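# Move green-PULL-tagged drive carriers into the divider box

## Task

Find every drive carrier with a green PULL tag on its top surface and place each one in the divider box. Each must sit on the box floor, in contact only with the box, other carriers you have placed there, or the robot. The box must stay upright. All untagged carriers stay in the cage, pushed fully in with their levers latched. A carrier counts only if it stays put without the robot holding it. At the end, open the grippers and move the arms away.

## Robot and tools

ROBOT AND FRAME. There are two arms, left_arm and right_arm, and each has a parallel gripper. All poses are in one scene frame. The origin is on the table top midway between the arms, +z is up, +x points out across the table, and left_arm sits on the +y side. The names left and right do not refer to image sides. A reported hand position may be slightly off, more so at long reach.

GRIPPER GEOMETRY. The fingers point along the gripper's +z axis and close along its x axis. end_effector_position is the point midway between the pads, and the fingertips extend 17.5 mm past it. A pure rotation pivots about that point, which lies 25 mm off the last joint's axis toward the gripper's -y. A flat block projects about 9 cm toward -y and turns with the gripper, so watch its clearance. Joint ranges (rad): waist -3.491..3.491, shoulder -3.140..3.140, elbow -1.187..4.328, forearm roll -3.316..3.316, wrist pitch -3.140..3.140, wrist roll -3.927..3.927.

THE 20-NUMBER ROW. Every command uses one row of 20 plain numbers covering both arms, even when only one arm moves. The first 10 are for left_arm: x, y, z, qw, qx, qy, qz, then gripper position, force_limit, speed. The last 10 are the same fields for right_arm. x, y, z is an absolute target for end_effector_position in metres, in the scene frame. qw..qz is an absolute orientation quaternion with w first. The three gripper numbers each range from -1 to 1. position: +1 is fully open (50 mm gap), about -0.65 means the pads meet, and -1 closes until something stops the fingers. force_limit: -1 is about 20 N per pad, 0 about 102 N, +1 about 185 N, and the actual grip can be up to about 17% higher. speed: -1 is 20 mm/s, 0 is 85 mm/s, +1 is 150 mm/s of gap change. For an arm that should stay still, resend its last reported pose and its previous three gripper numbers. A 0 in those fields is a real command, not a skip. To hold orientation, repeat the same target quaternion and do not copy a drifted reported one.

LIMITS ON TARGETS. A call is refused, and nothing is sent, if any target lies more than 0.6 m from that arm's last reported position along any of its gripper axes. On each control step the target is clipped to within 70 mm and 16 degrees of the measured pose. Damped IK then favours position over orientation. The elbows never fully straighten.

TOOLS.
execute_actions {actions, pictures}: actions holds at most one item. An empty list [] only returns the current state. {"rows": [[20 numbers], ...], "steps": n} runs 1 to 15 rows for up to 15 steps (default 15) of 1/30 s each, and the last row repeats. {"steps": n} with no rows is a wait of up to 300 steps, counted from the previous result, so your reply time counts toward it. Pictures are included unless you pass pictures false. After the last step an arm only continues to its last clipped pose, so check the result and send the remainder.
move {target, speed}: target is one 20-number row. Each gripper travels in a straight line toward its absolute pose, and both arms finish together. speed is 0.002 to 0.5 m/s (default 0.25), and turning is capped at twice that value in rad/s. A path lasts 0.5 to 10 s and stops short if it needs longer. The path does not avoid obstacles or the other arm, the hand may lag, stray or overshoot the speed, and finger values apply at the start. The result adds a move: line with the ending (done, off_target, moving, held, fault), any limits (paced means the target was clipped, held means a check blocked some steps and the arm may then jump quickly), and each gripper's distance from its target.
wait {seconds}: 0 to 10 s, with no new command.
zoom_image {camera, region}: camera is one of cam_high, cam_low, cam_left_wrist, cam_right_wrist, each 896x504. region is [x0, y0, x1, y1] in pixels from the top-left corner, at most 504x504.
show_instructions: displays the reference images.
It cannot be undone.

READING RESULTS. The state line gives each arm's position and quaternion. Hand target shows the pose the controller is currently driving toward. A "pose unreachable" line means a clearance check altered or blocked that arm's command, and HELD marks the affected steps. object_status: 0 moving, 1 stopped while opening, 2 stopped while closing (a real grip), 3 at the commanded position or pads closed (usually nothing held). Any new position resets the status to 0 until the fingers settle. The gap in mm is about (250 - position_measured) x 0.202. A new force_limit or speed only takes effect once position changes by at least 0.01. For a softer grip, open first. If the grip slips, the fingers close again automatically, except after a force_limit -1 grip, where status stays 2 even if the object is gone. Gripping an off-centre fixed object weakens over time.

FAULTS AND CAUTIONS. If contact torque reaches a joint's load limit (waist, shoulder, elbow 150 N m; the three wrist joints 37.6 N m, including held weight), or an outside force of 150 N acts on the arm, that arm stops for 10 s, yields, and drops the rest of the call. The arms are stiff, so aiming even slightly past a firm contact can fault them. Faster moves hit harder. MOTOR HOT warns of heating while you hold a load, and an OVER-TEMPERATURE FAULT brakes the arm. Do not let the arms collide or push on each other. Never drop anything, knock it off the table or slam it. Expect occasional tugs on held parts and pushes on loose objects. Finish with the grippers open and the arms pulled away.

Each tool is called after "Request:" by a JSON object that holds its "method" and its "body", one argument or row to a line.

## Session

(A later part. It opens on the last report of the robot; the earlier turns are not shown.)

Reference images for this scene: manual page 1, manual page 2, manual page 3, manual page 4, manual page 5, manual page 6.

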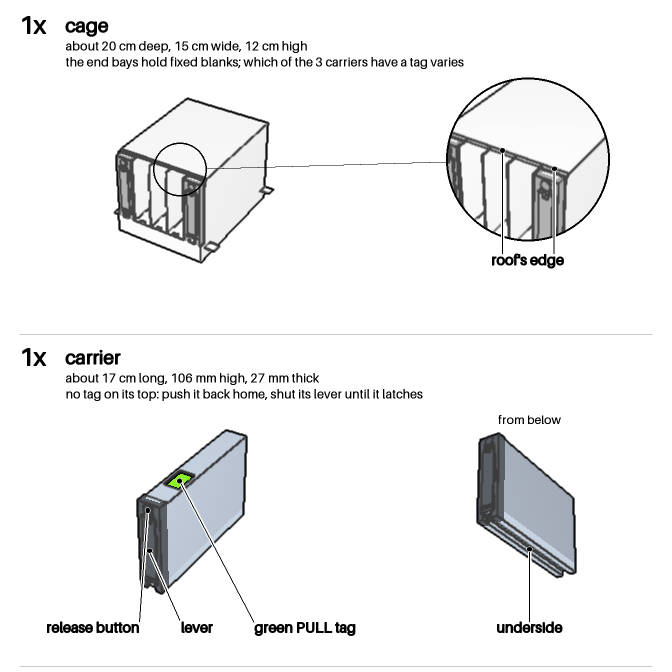

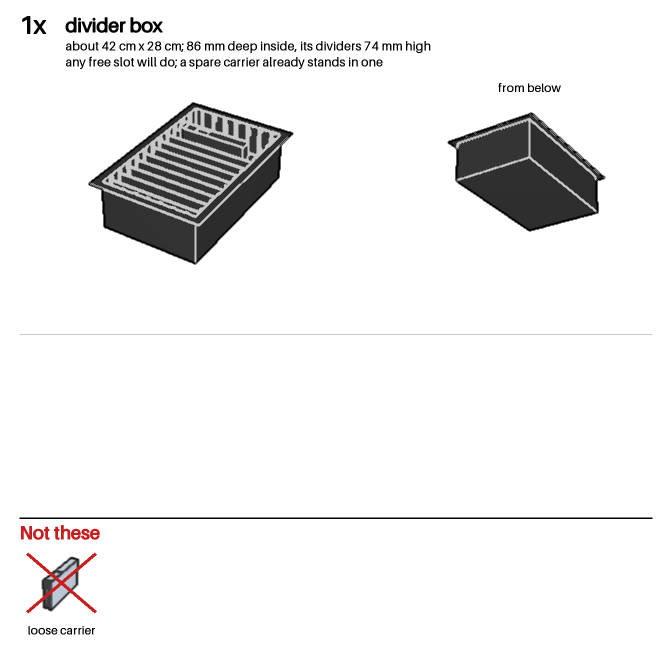

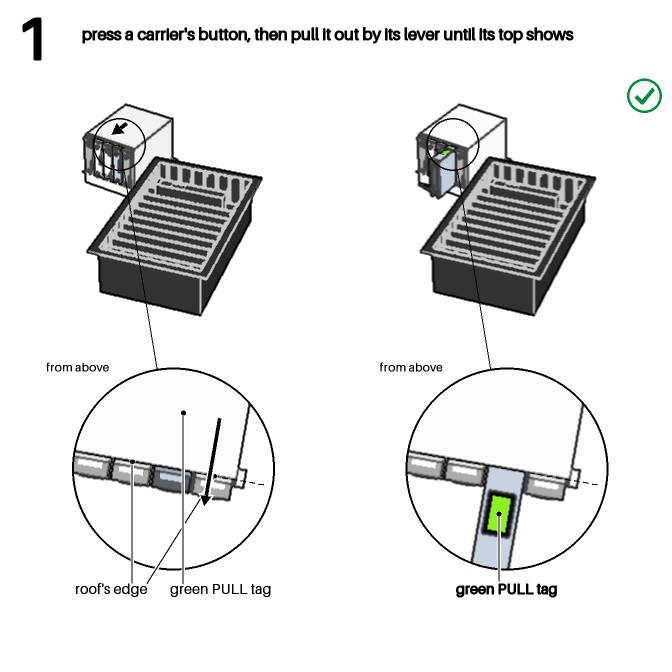

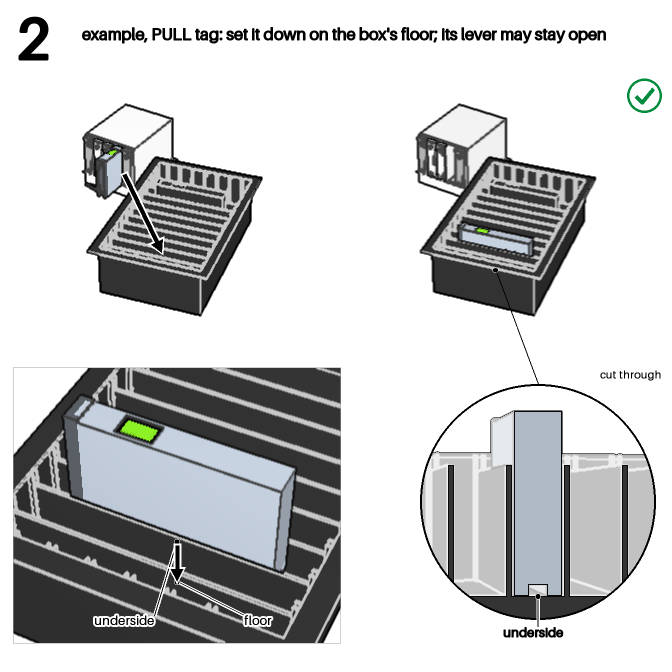

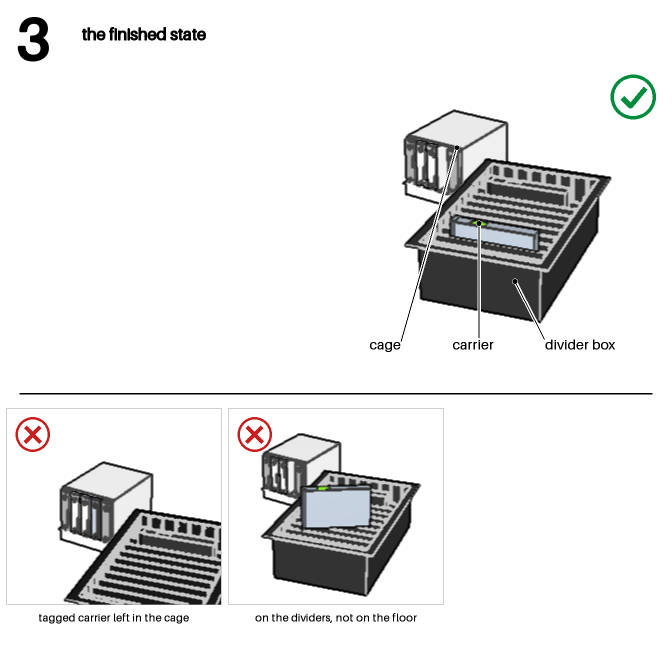

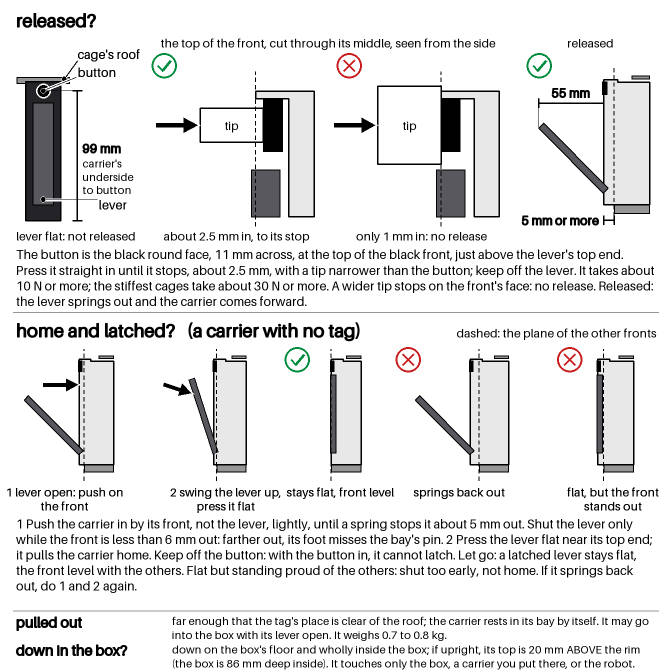

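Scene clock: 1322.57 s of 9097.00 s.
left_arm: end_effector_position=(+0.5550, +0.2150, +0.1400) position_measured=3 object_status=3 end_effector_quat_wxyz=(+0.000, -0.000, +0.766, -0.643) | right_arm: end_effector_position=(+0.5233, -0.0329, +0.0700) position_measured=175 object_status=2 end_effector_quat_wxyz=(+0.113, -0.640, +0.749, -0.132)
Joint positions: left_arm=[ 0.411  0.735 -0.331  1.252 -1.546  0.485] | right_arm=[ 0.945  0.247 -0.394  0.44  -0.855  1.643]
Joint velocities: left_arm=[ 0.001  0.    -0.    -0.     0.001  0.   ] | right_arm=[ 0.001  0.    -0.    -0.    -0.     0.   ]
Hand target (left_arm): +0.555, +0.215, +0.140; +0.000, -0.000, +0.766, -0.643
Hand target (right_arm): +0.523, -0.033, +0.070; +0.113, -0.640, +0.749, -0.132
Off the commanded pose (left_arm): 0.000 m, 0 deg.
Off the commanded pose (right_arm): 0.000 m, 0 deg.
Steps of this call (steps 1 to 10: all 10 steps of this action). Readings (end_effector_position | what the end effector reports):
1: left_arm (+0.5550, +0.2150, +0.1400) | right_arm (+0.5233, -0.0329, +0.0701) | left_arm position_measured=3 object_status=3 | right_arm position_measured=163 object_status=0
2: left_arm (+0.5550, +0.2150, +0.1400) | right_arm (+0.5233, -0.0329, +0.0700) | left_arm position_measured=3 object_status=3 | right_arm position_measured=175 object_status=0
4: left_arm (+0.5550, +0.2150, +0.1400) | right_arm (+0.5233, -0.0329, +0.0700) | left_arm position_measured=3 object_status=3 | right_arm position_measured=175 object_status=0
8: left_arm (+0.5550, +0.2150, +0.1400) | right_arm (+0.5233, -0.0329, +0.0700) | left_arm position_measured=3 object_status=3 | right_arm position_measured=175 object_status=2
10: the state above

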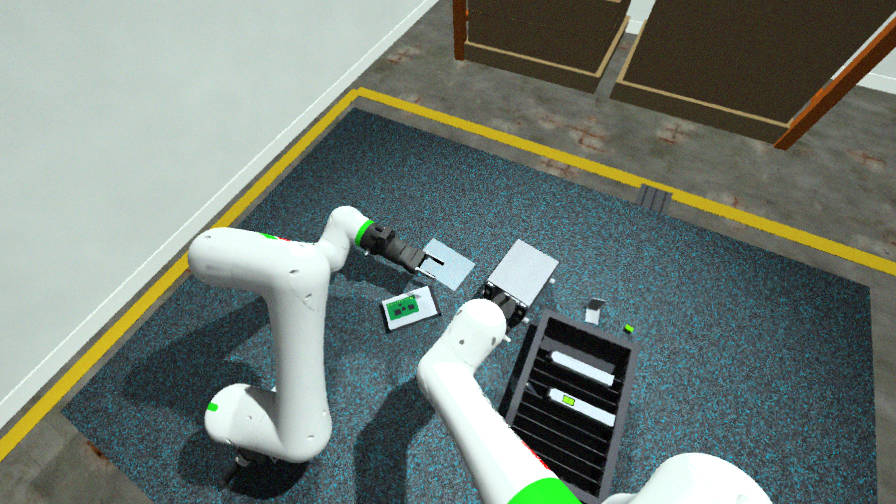

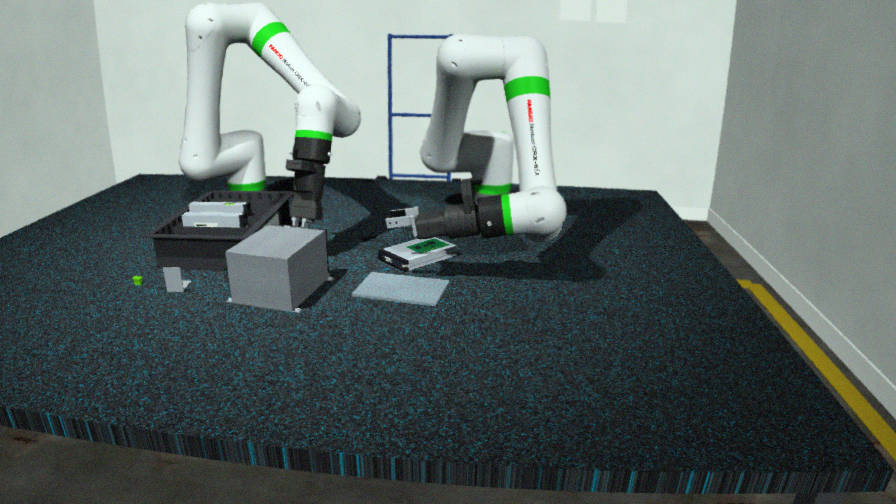

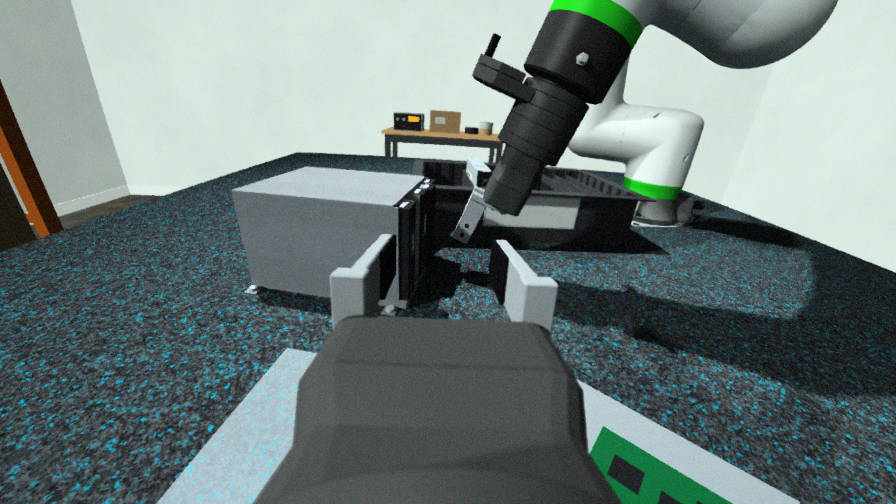

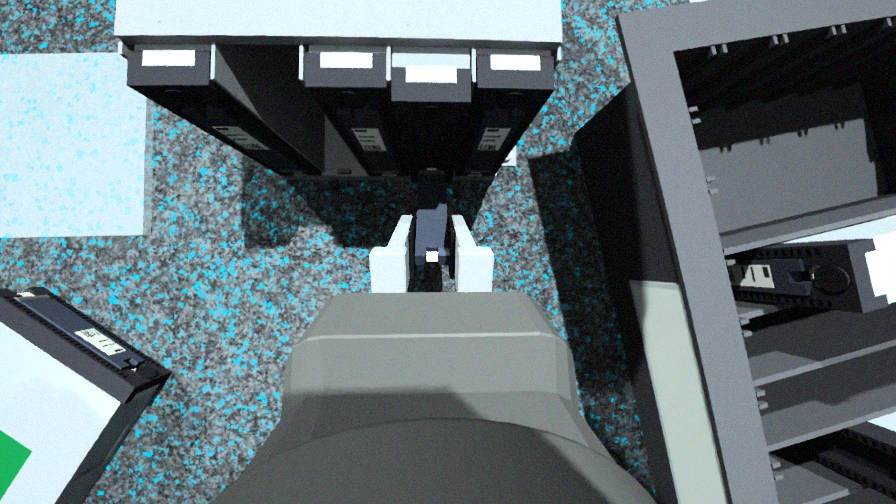

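Gripped (175, status 2). Pull out 75 mm.

Request:
{"method": "move", "body": {
  "target": [0.555,0.215,0.14,0,0,0.766,-0.6428,1,0,0,0.44925,-0.02116,0.07,-0.1128,0.6396,-0.7489,0.1321,-1,-0.4,1],
  "speed": 0.05
}}

Request:
{"method": "zoom_image", "body": {
  "camera": "cam_left_wrist",
  "region": [380,130,540,290]
}}

Request:
{"method": "zoom_image", "body": {
  "camera": "cam_right_wrist",
  "region": [300,0,600,260]
}}

Scene clock: 1327.37 s of 9097.00 s.
left_arm: end_effector_position=(+0.5550, +0.2150, +0.1400) position_measured=3 object_status=3 end_effector_quat_wxyz=(+0.000, -0.000, +0.766, -0.643) | right_arm: end_effector_position=(+0.4494, -0.0213, +0.0701) position_measured=175 object_status=2 end_effector_quat_wxyz=(+0.113, -0.640, +0.749, -0.132)
Joint positions: left_arm=[ 0.411  0.735 -0.331  1.252 -1.546  0.485] | right_arm=[ 1.101  0.161 -0.502  0.447 -0.889  1.485]
Joint velocities: left_arm=[ 0.001 -0.     0.     0.001 -0.001 -0.001] | right_arm=[ 0.002 -0.001 -0.001  0.    -0.    -0.002]
Hand target (left_arm): +0.555, +0.215, +0.140; +0.000, -0.000, +0.766, -0.643
Hand target (right_arm): +0.449, -0.021, +0.070; +0.113, -0.640, +0.749, -0.132
Off the commanded pose (left_arm): 0.000 m, 0 deg.
Off the commanded pose (right_arm): 0.000 m, 0 deg.
move: done

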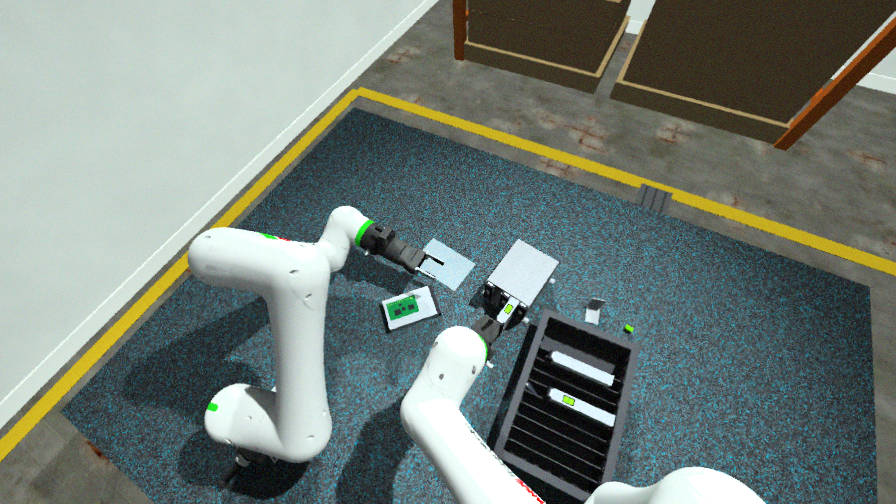

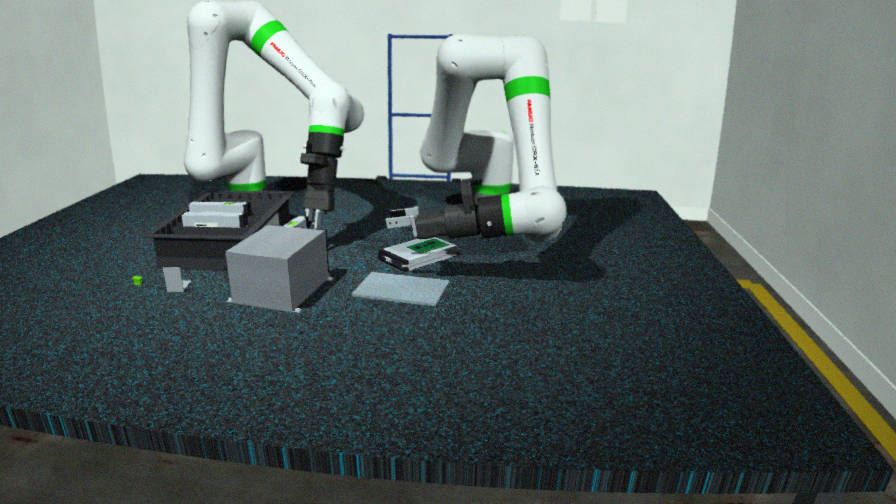

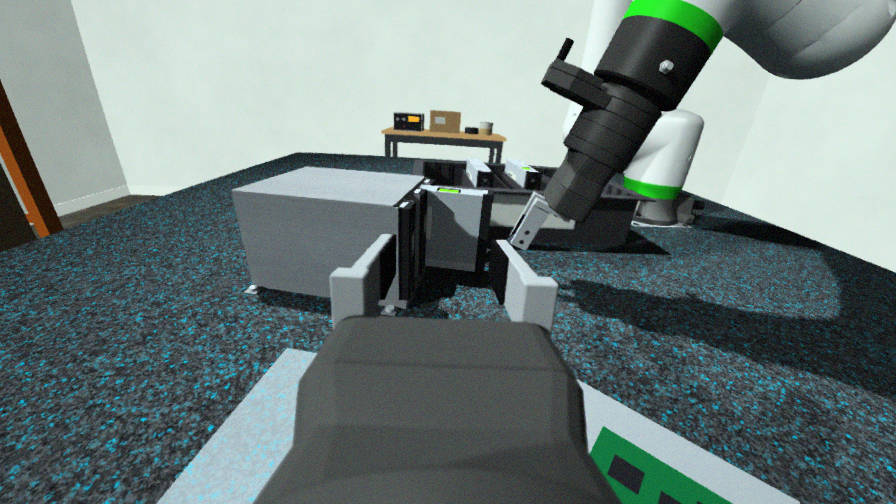

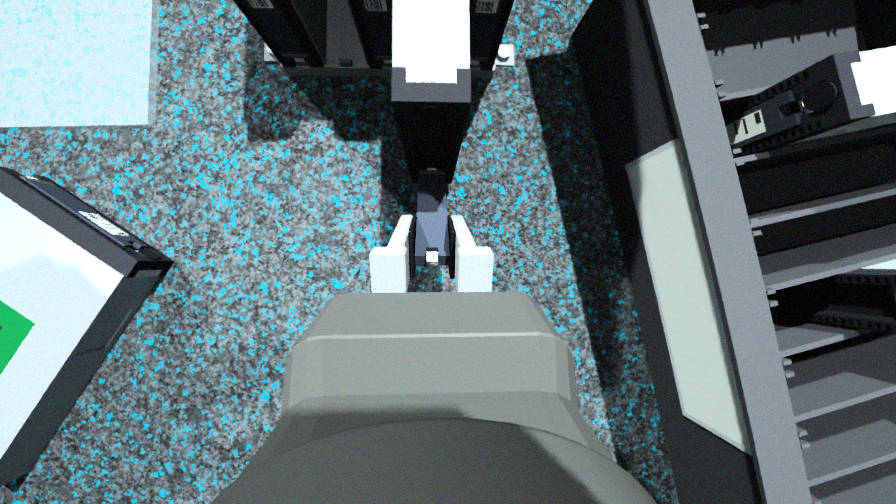

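Region (380, 130, 540, 290) of cam_left_wrist's 896x504 image, scaled by 3.150, with more detail than that image has.

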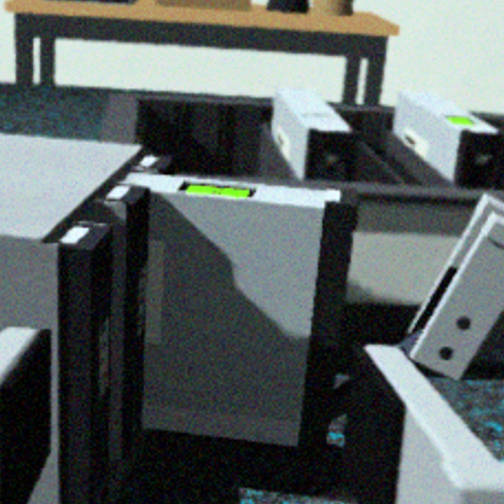

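Region (300, 0, 600, 260) of cam_right_wrist's 896x504 image, scaled by 1.680, with more detail than that image has; it fills the top 437 rows of this view, and the rest is white.

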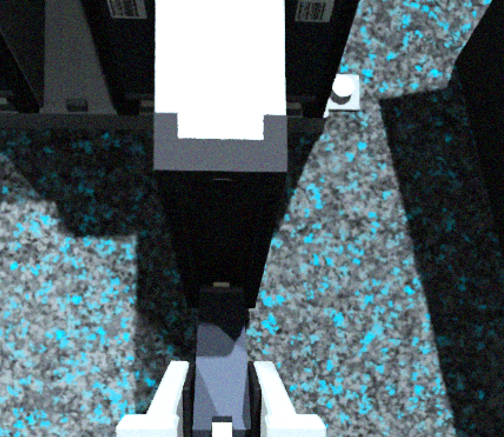

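Request:
{"method": "execute_actions", "body": {
  "actions": [
    {"rows": [[0.555,0.215,0.14,0,0,0.766,-0.6428,1,0,0,0.4494,-0.0213,0.0701,-0.1128,0.6396,-0.7489,0.1321,0.5,0.6,1]], "steps": 5}
  ],
  "pictures": false
}}

Request:
{"method": "move", "body": {
  "target": [0.555,0.215,0.14,0,0,0.766,-0.6428,1,0,0,0.455,-0.0222,0.150,0,0.6494,-0.7604,0,0.5,0.6,1],
  "speed": 0.2
}}

Request:
{"method": "move", "body": {
  "target": [0.555,0.215,0.14,0,0,0.766,-0.6428,1,0,0,0.5574,-0.0382,0.147,0,0.6494,-0.7604,0,0.5,0.6,1],
  "speed": 0.2
}}

Request:
{"method": "zoom_image", "body": {
  "camera": "cam_right_wrist",
  "region": [300,100,570,330]
}}

Request:
{"method": "zoom_image", "body": {
  "camera": "cam_left_wrist",
  "region": [380,110,540,270]
}}

Scene clock: 1340.30 s of 9097.00 s.
left_arm: end_effector_position=(+0.5550, +0.2150, +0.1400) position_measured=3 object_status=3 end_effector_quat_wxyz=(+0.000, -0.000, +0.766, -0.643) | right_arm: end_effector_position=(+0.4493, -0.0212, +0.0701) position_measured=78 object_status=0 end_effector_quat_wxyz=(+0.113, -0.640, +0.749, -0.132)
Joint positions: left_arm=[ 0.411  0.735 -0.331  1.252 -1.546  0.485] | right_arm=[ 1.102  0.161 -0.501  0.447 -0.889  1.485]
Joint velocities: left_arm=[-0.    -0.     0.001 -0.     0.001 -0.001] | right_arm=[ 0.001  0.     0.002 -0.004 -0.     0.007]
Hand target (left_arm): +0.555, +0.215, +0.140; +0.000, -0.000, +0.766, -0.643
Hand target (right_arm): +0.449, -0.021, +0.070; +0.113, -0.640, +0.749, -0.132
Off the commanded pose (left_arm): 0.000 m, 0 deg.
Off the commanded pose (right_arm): 0.000 m, 0 deg.
Steps of this call (steps 1 to 90: nothing new was sent; then 9.77 s passed at rest; steps 91 to 95: all 5 steps of this action). Readings (end_effector_position | what the end effector reports):
91: left_arm (+0.5550, +0.2150, +0.1400) | right_arm (+0.4494, -0.0212, +0.0701) | left_arm position_measured=3 object_status=3 | right_arm position_measured=158 object_status=0
92: left_arm (+0.5550, +0.2150, +0.1400) | right_arm (+0.4494, -0.0213, +0.0701) | left_arm position_measured=3 object_status=3 | right_arm position_measured=134 object_status=0
94: left_arm (+0.5550, +0.2150, +0.1400) | right_arm (+0.4493, -0.0213, +0.0701) | left_arm position_measured=3 object_status=3 | right_arm position_measured=85 object_status=0
95: the state above

Scene clock: 1341.87 s of 9097.00 s.
left_arm: end_effector_position=(+0.5550, +0.2150, +0.1400) position_measured=3 object_status=3 end_effector_quat_wxyz=(+0.000, -0.000, +0.766, -0.643) | right_arm: end_effector_position=(+0.4548, -0.0221, +0.1499) position_measured=78 object_status=3 end_effector_quat_wxyz=(-0.000, -0.650, +0.760, +0.000)
Joint positions: left_arm=[ 0.411  0.735 -0.331  1.252 -1.546  0.485] | right_arm=[ 0.891  0.206 -0.049 -0.001 -1.316  1.977]
Joint velocities: left_arm=[-0.001  0.     0.    -0.     0.    -0.001] | right_arm=[-0.004  0.003  0.006 -0.003 -0.006  0.004]
Hand target (left_arm): +0.555, +0.215, +0.140; +0.000, -0.000, +0.766, -0.643
Hand target (right_arm): +0.455, -0.022, +0.150; -0.000, -0.650, +0.760, +0.000
Off the commanded pose (left_arm): 0.000 m, 0 deg.
Off the commanded pose (right_arm): 0.000 m, 0 deg.
move: done

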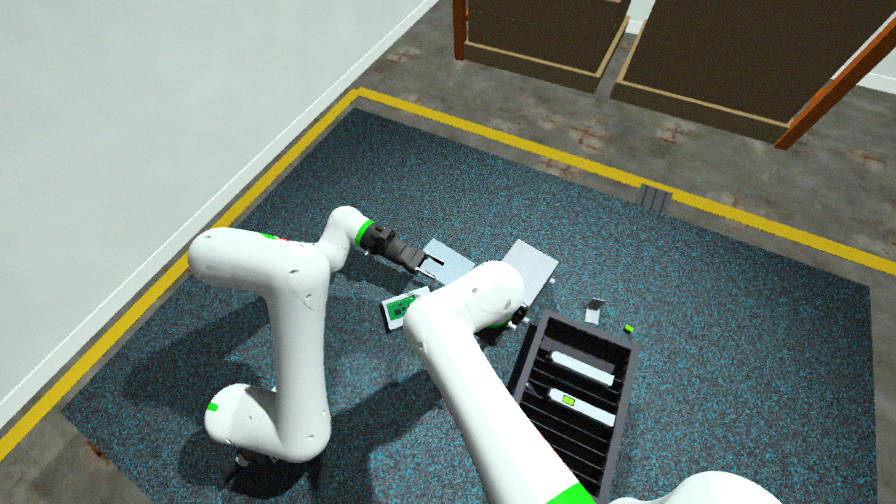

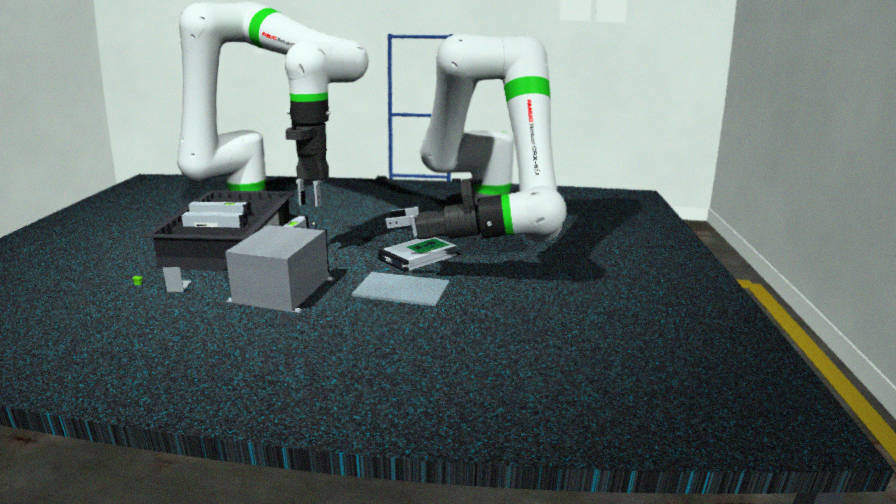

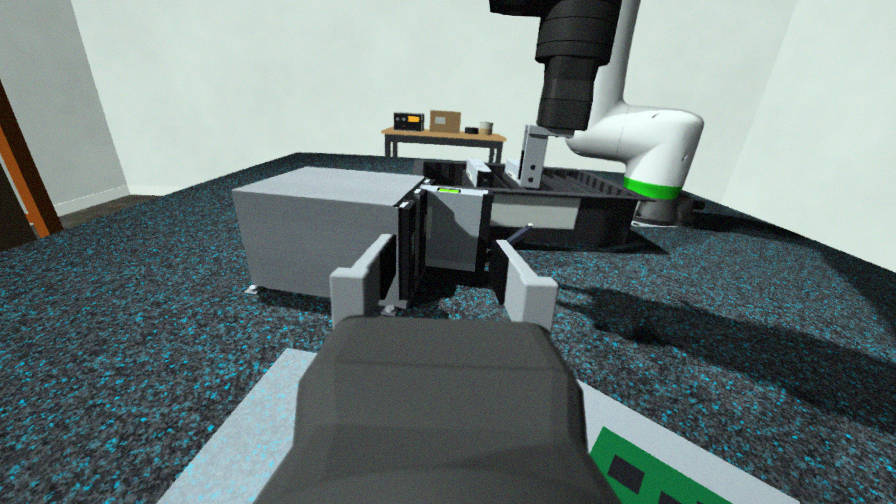

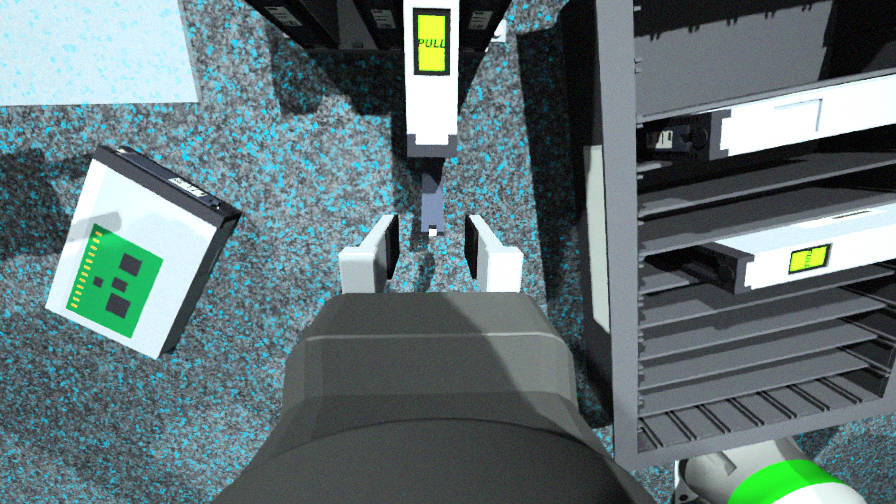

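Scene clock: 1342.83 s of 9097.00 s.
left_arm: end_effector_position=(+0.5550, +0.2150, +0.1400) position_measured=3 object_status=3 end_effector_quat_wxyz=(+0.000, -0.000, +0.766, -0.643) | right_arm: end_effector_position=(+0.5572, -0.0380, +0.1470) position_measured=78 object_status=3 end_effector_quat_wxyz=(-0.000, -0.649, +0.760, +0.000)
Joint positions: left_arm=[ 0.411  0.735 -0.331  1.252 -1.546  0.485] | right_arm=[ 0.721  0.378  0.164 -0.    -1.357  2.147]
Joint velocities: left_arm=[-0.001 -0.     0.     0.     0.     0.001] | right_arm=[-0.001  0.004  0.005 -0.001 -0.002  0.001]
Hand target (left_arm): +0.555, +0.215, +0.140; +0.000, -0.000, +0.766, -0.643
Hand target (right_arm): +0.557, -0.038, +0.147; -0.000, -0.649, +0.760, +0.000
Off the commanded pose (left_arm): 0.000 m, 0 deg.
Off the commanded pose (right_arm): 0.000 m, 0 deg.
move: done

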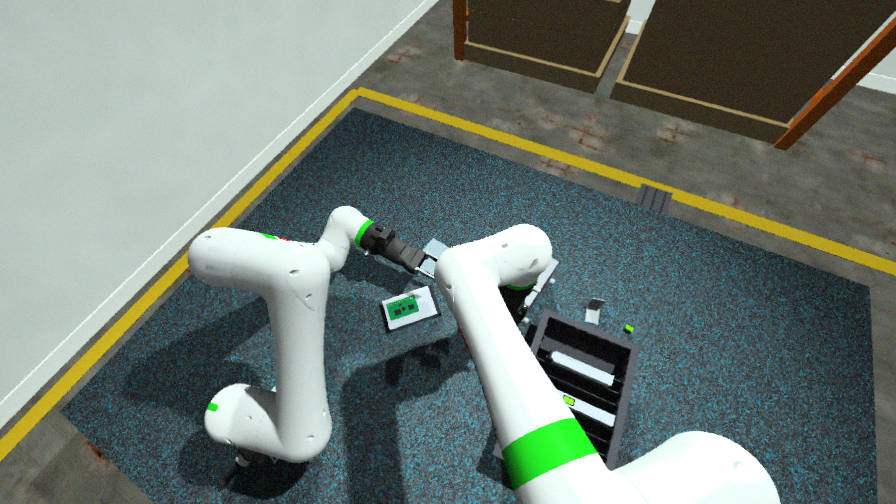

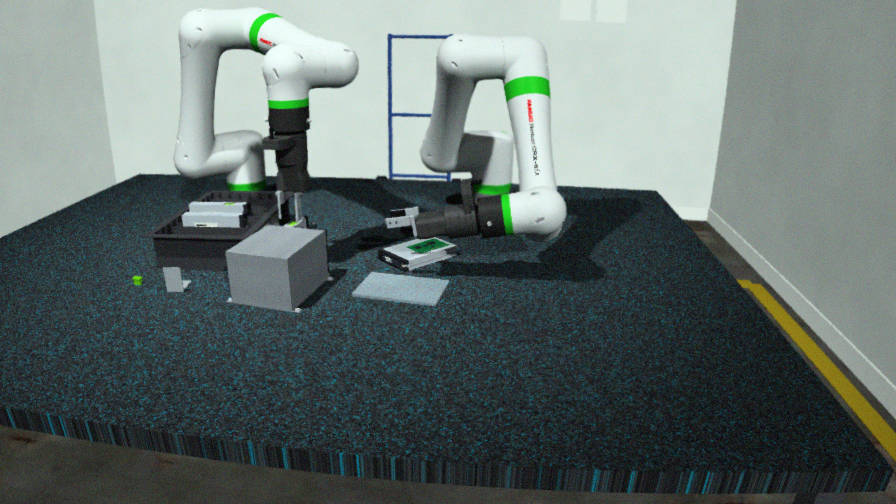

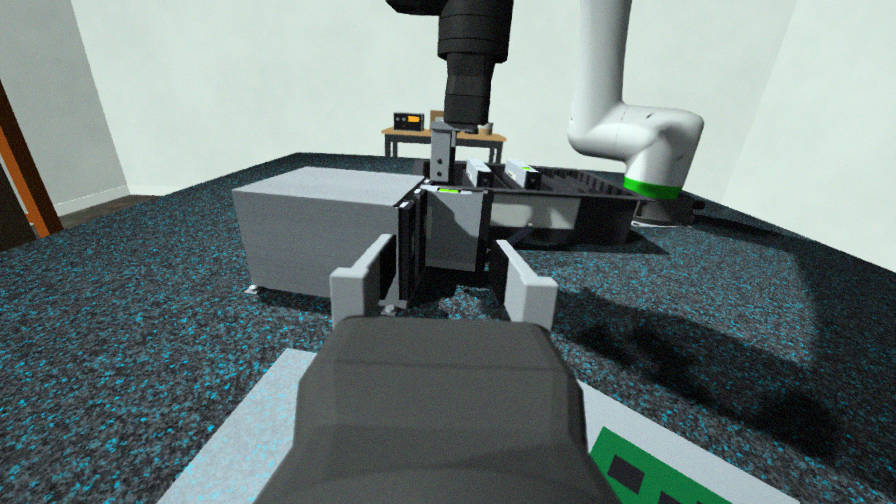

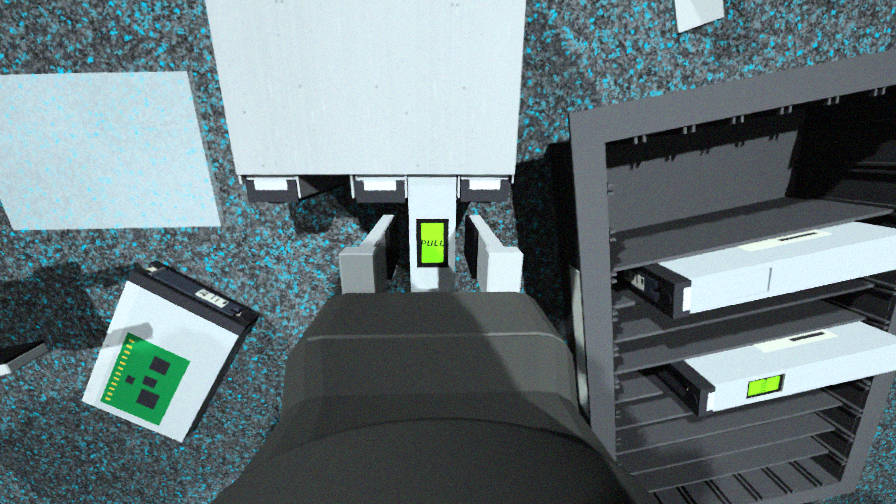

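Region (300, 100, 570, 330) of cam_right_wrist's 896x504 image, scaled by 1.867, with more detail than that image has; it fills the top 429 rows of this view, and the rest is white.

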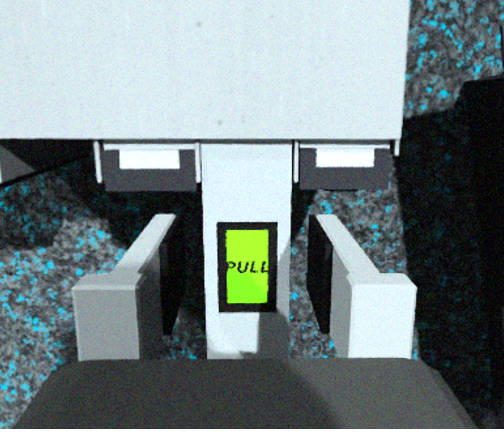

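Region (380, 110, 540, 270) of cam_left_wrist's 896x504 image, scaled by 3.150, with more detail than that image has.

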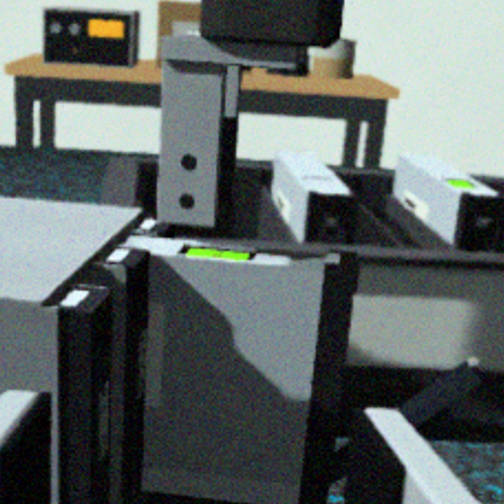

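Request:
{"method": "move", "body": {
  "target": [0.555,0.215,0.14,0,0,0.766,-0.6428,1,0,0,0.5574,-0.0382,0.1085,0,0.6494,-0.7604,0,0.5,0.6,1],
  "speed": 0.06
}}

Request:
{"method": "zoom_image", "body": {
  "camera": "cam_left_wrist",
  "region": [380,110,540,270]
}}

Request:
{"method": "execute_actions", "body": {
  "actions": [
    {"rows": [[0.555,0.215,0.14,0,0,0.766,-0.6428,1,0,0,0.5574,-0.0382,0.1085,0,0.6494,-0.7604,0,-1,0.6,1]], "steps": 12}
  ]
}}

Scene clock: 1353.87 s of 9097.00 s.
left_arm: end_effector_position=(+0.5550, +0.2150, +0.1400) position_measured=3 object_status=3 end_effector_quat_wxyz=(+0.000, -0.000, +0.766, -0.643) | right_arm: end_effector_position=(+0.5574, -0.0382, +0.1086) position_measured=78 object_status=3 end_effector_quat_wxyz=(+0.000, -0.649, +0.760, +0.000)
Joint positions: left_arm=[ 0.411  0.735 -0.331  1.252 -1.546  0.485] | right_arm=[ 0.72   0.401  0.104 -0.    -1.274  2.147]
Joint velocities: left_arm=[-0.     0.    -0.    -0.001 -0.002 -0.002] | right_arm=[-0.     0.    -0.002  0.     0.002  0.   ]
Hand target (left_arm): +0.555, +0.215, +0.140; +0.000, -0.000, +0.766, -0.643
Hand target (right_arm): +0.557, -0.038, +0.109; -0.000, -0.649, +0.760, +0.000
Off the commanded pose (left_arm): 0.000 m, 0 deg.
Off the commanded pose (right_arm): 0.000 m, 0 deg.
After step 90, 7.07 s passed at rest.
move: done

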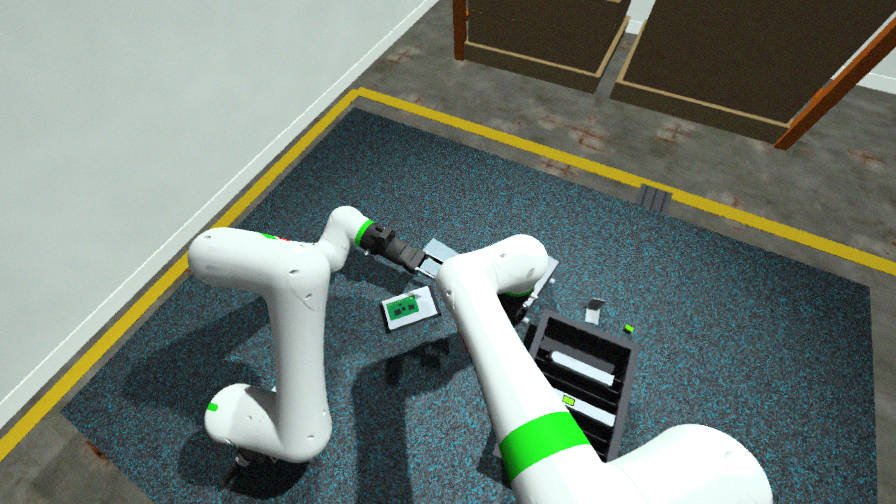

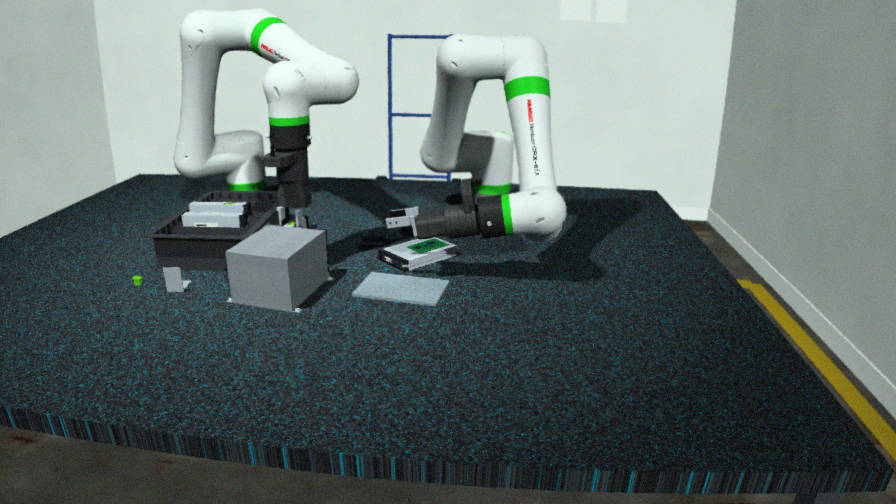

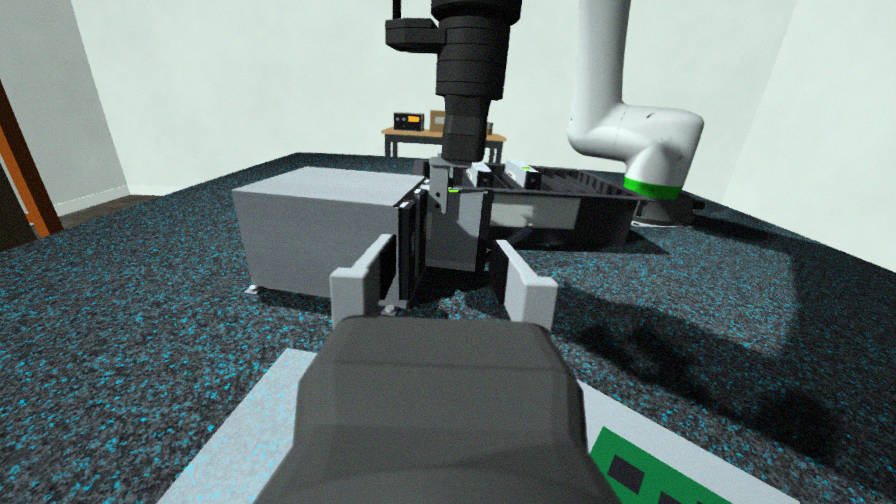

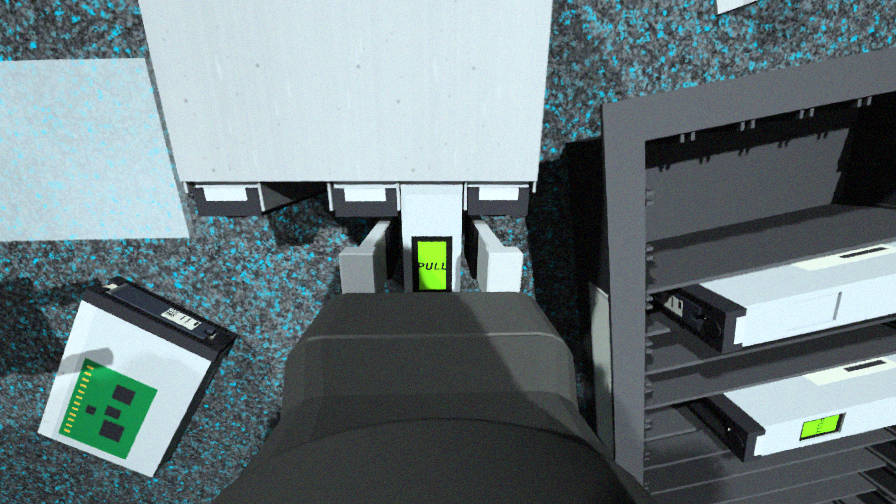

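Region (380, 110, 540, 270) of cam_left_wrist's 896x504 image, scaled by 3.150, with more detail than that image has.

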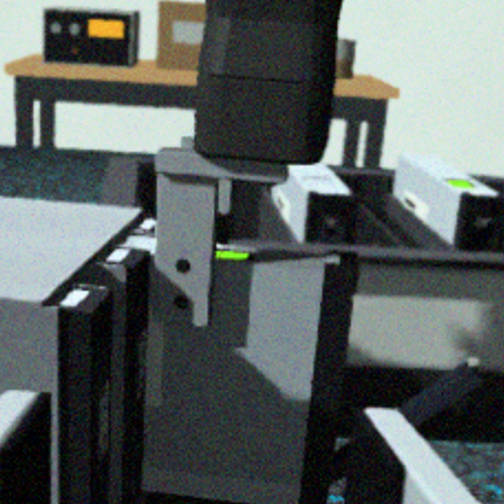

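Scene clock: 1354.27 s of 9097.00 s.
left_arm: end_effector_position=(+0.5550, +0.2150, +0.1400) position_measured=3 object_status=3 end_effector_quat_wxyz=(+0.000, -0.000, +0.766, -0.643) | right_arm: end_effector_position=(+0.5574, -0.0382, +0.1085) position_measured=124 object_status=2 end_effector_quat_wxyz=(+0.000, -0.649, +0.760, -0.000)
Joint positions: left_arm=[ 0.411  0.735 -0.331  1.252 -1.546  0.485] | right_arm=[ 0.72   0.402  0.104  0.    -1.274  2.147]
Joint velocities: left_arm=[ 0.001 -0.    -0.    -0.    -0.    -0.   ] | right_arm=[ 0.001  0.     0.     0.    -0.    -0.   ]
Hand target (left_arm): +0.555, +0.215, +0.140; +0.000, -0.000, +0.766, -0.643
Hand target (right_arm): +0.557, -0.038, +0.109; -0.000, -0.649, +0.760, +0.000
Off the commanded pose (left_arm): 0.000 m, 0 deg.
Off the commanded pose (right_arm): 0.000 m, 0 deg.
Steps of this call (steps 1 to 12: all 12 steps of this action). Readings (end_effector_position | what the end effector reports):
1: left_arm (+0.5550, +0.2150, +0.1400) | right_arm (+0.5574, -0.0382, +0.1086) | left_arm position_measured=3 object_status=3 | right_arm position_measured=95 object_status=0
2: left_arm (+0.5550, +0.2150, +0.1400) | right_arm (+0.5574, -0.0382, +0.1085) | left_arm position_measured=3 object_status=3 | right_arm position_measured=119 object_status=0
4: left_arm (+0.5550, +0.2150, +0.1400) | right_arm (+0.5574, -0.0382, +0.1085) | left_arm position_measured=3 object_status=3 | right_arm position_measured=124 object_status=0
8: left_arm (+0.5550, +0.2150, +0.1400) | right_arm (+0.5574, -0.0382, +0.1085) | left_arm position_measured=3 object_status=3 | right_arm position_measured=124 object_status=0
12: the state above

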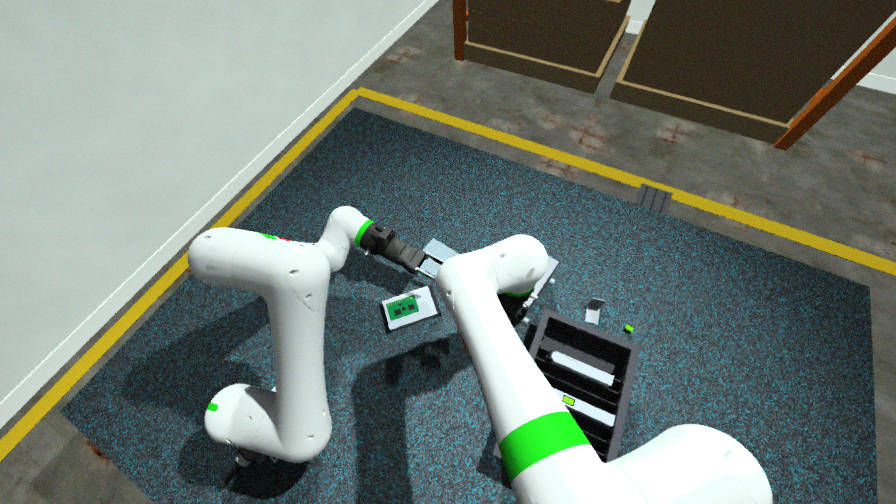

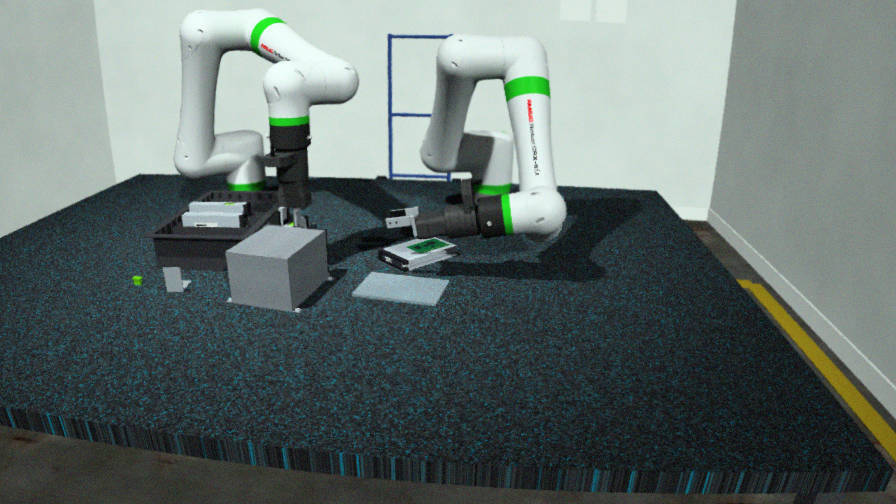

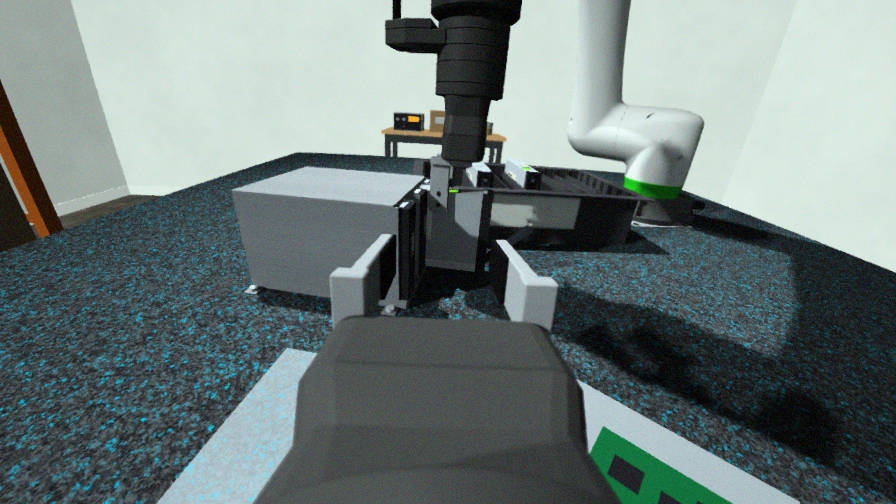

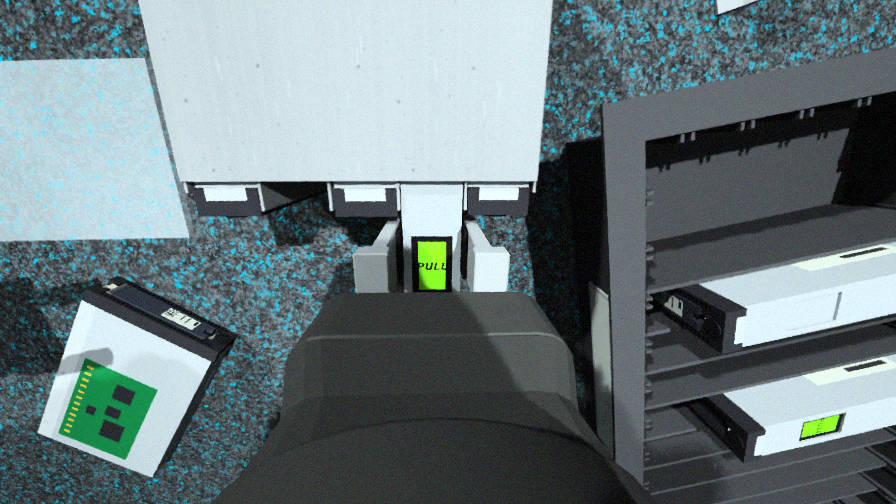

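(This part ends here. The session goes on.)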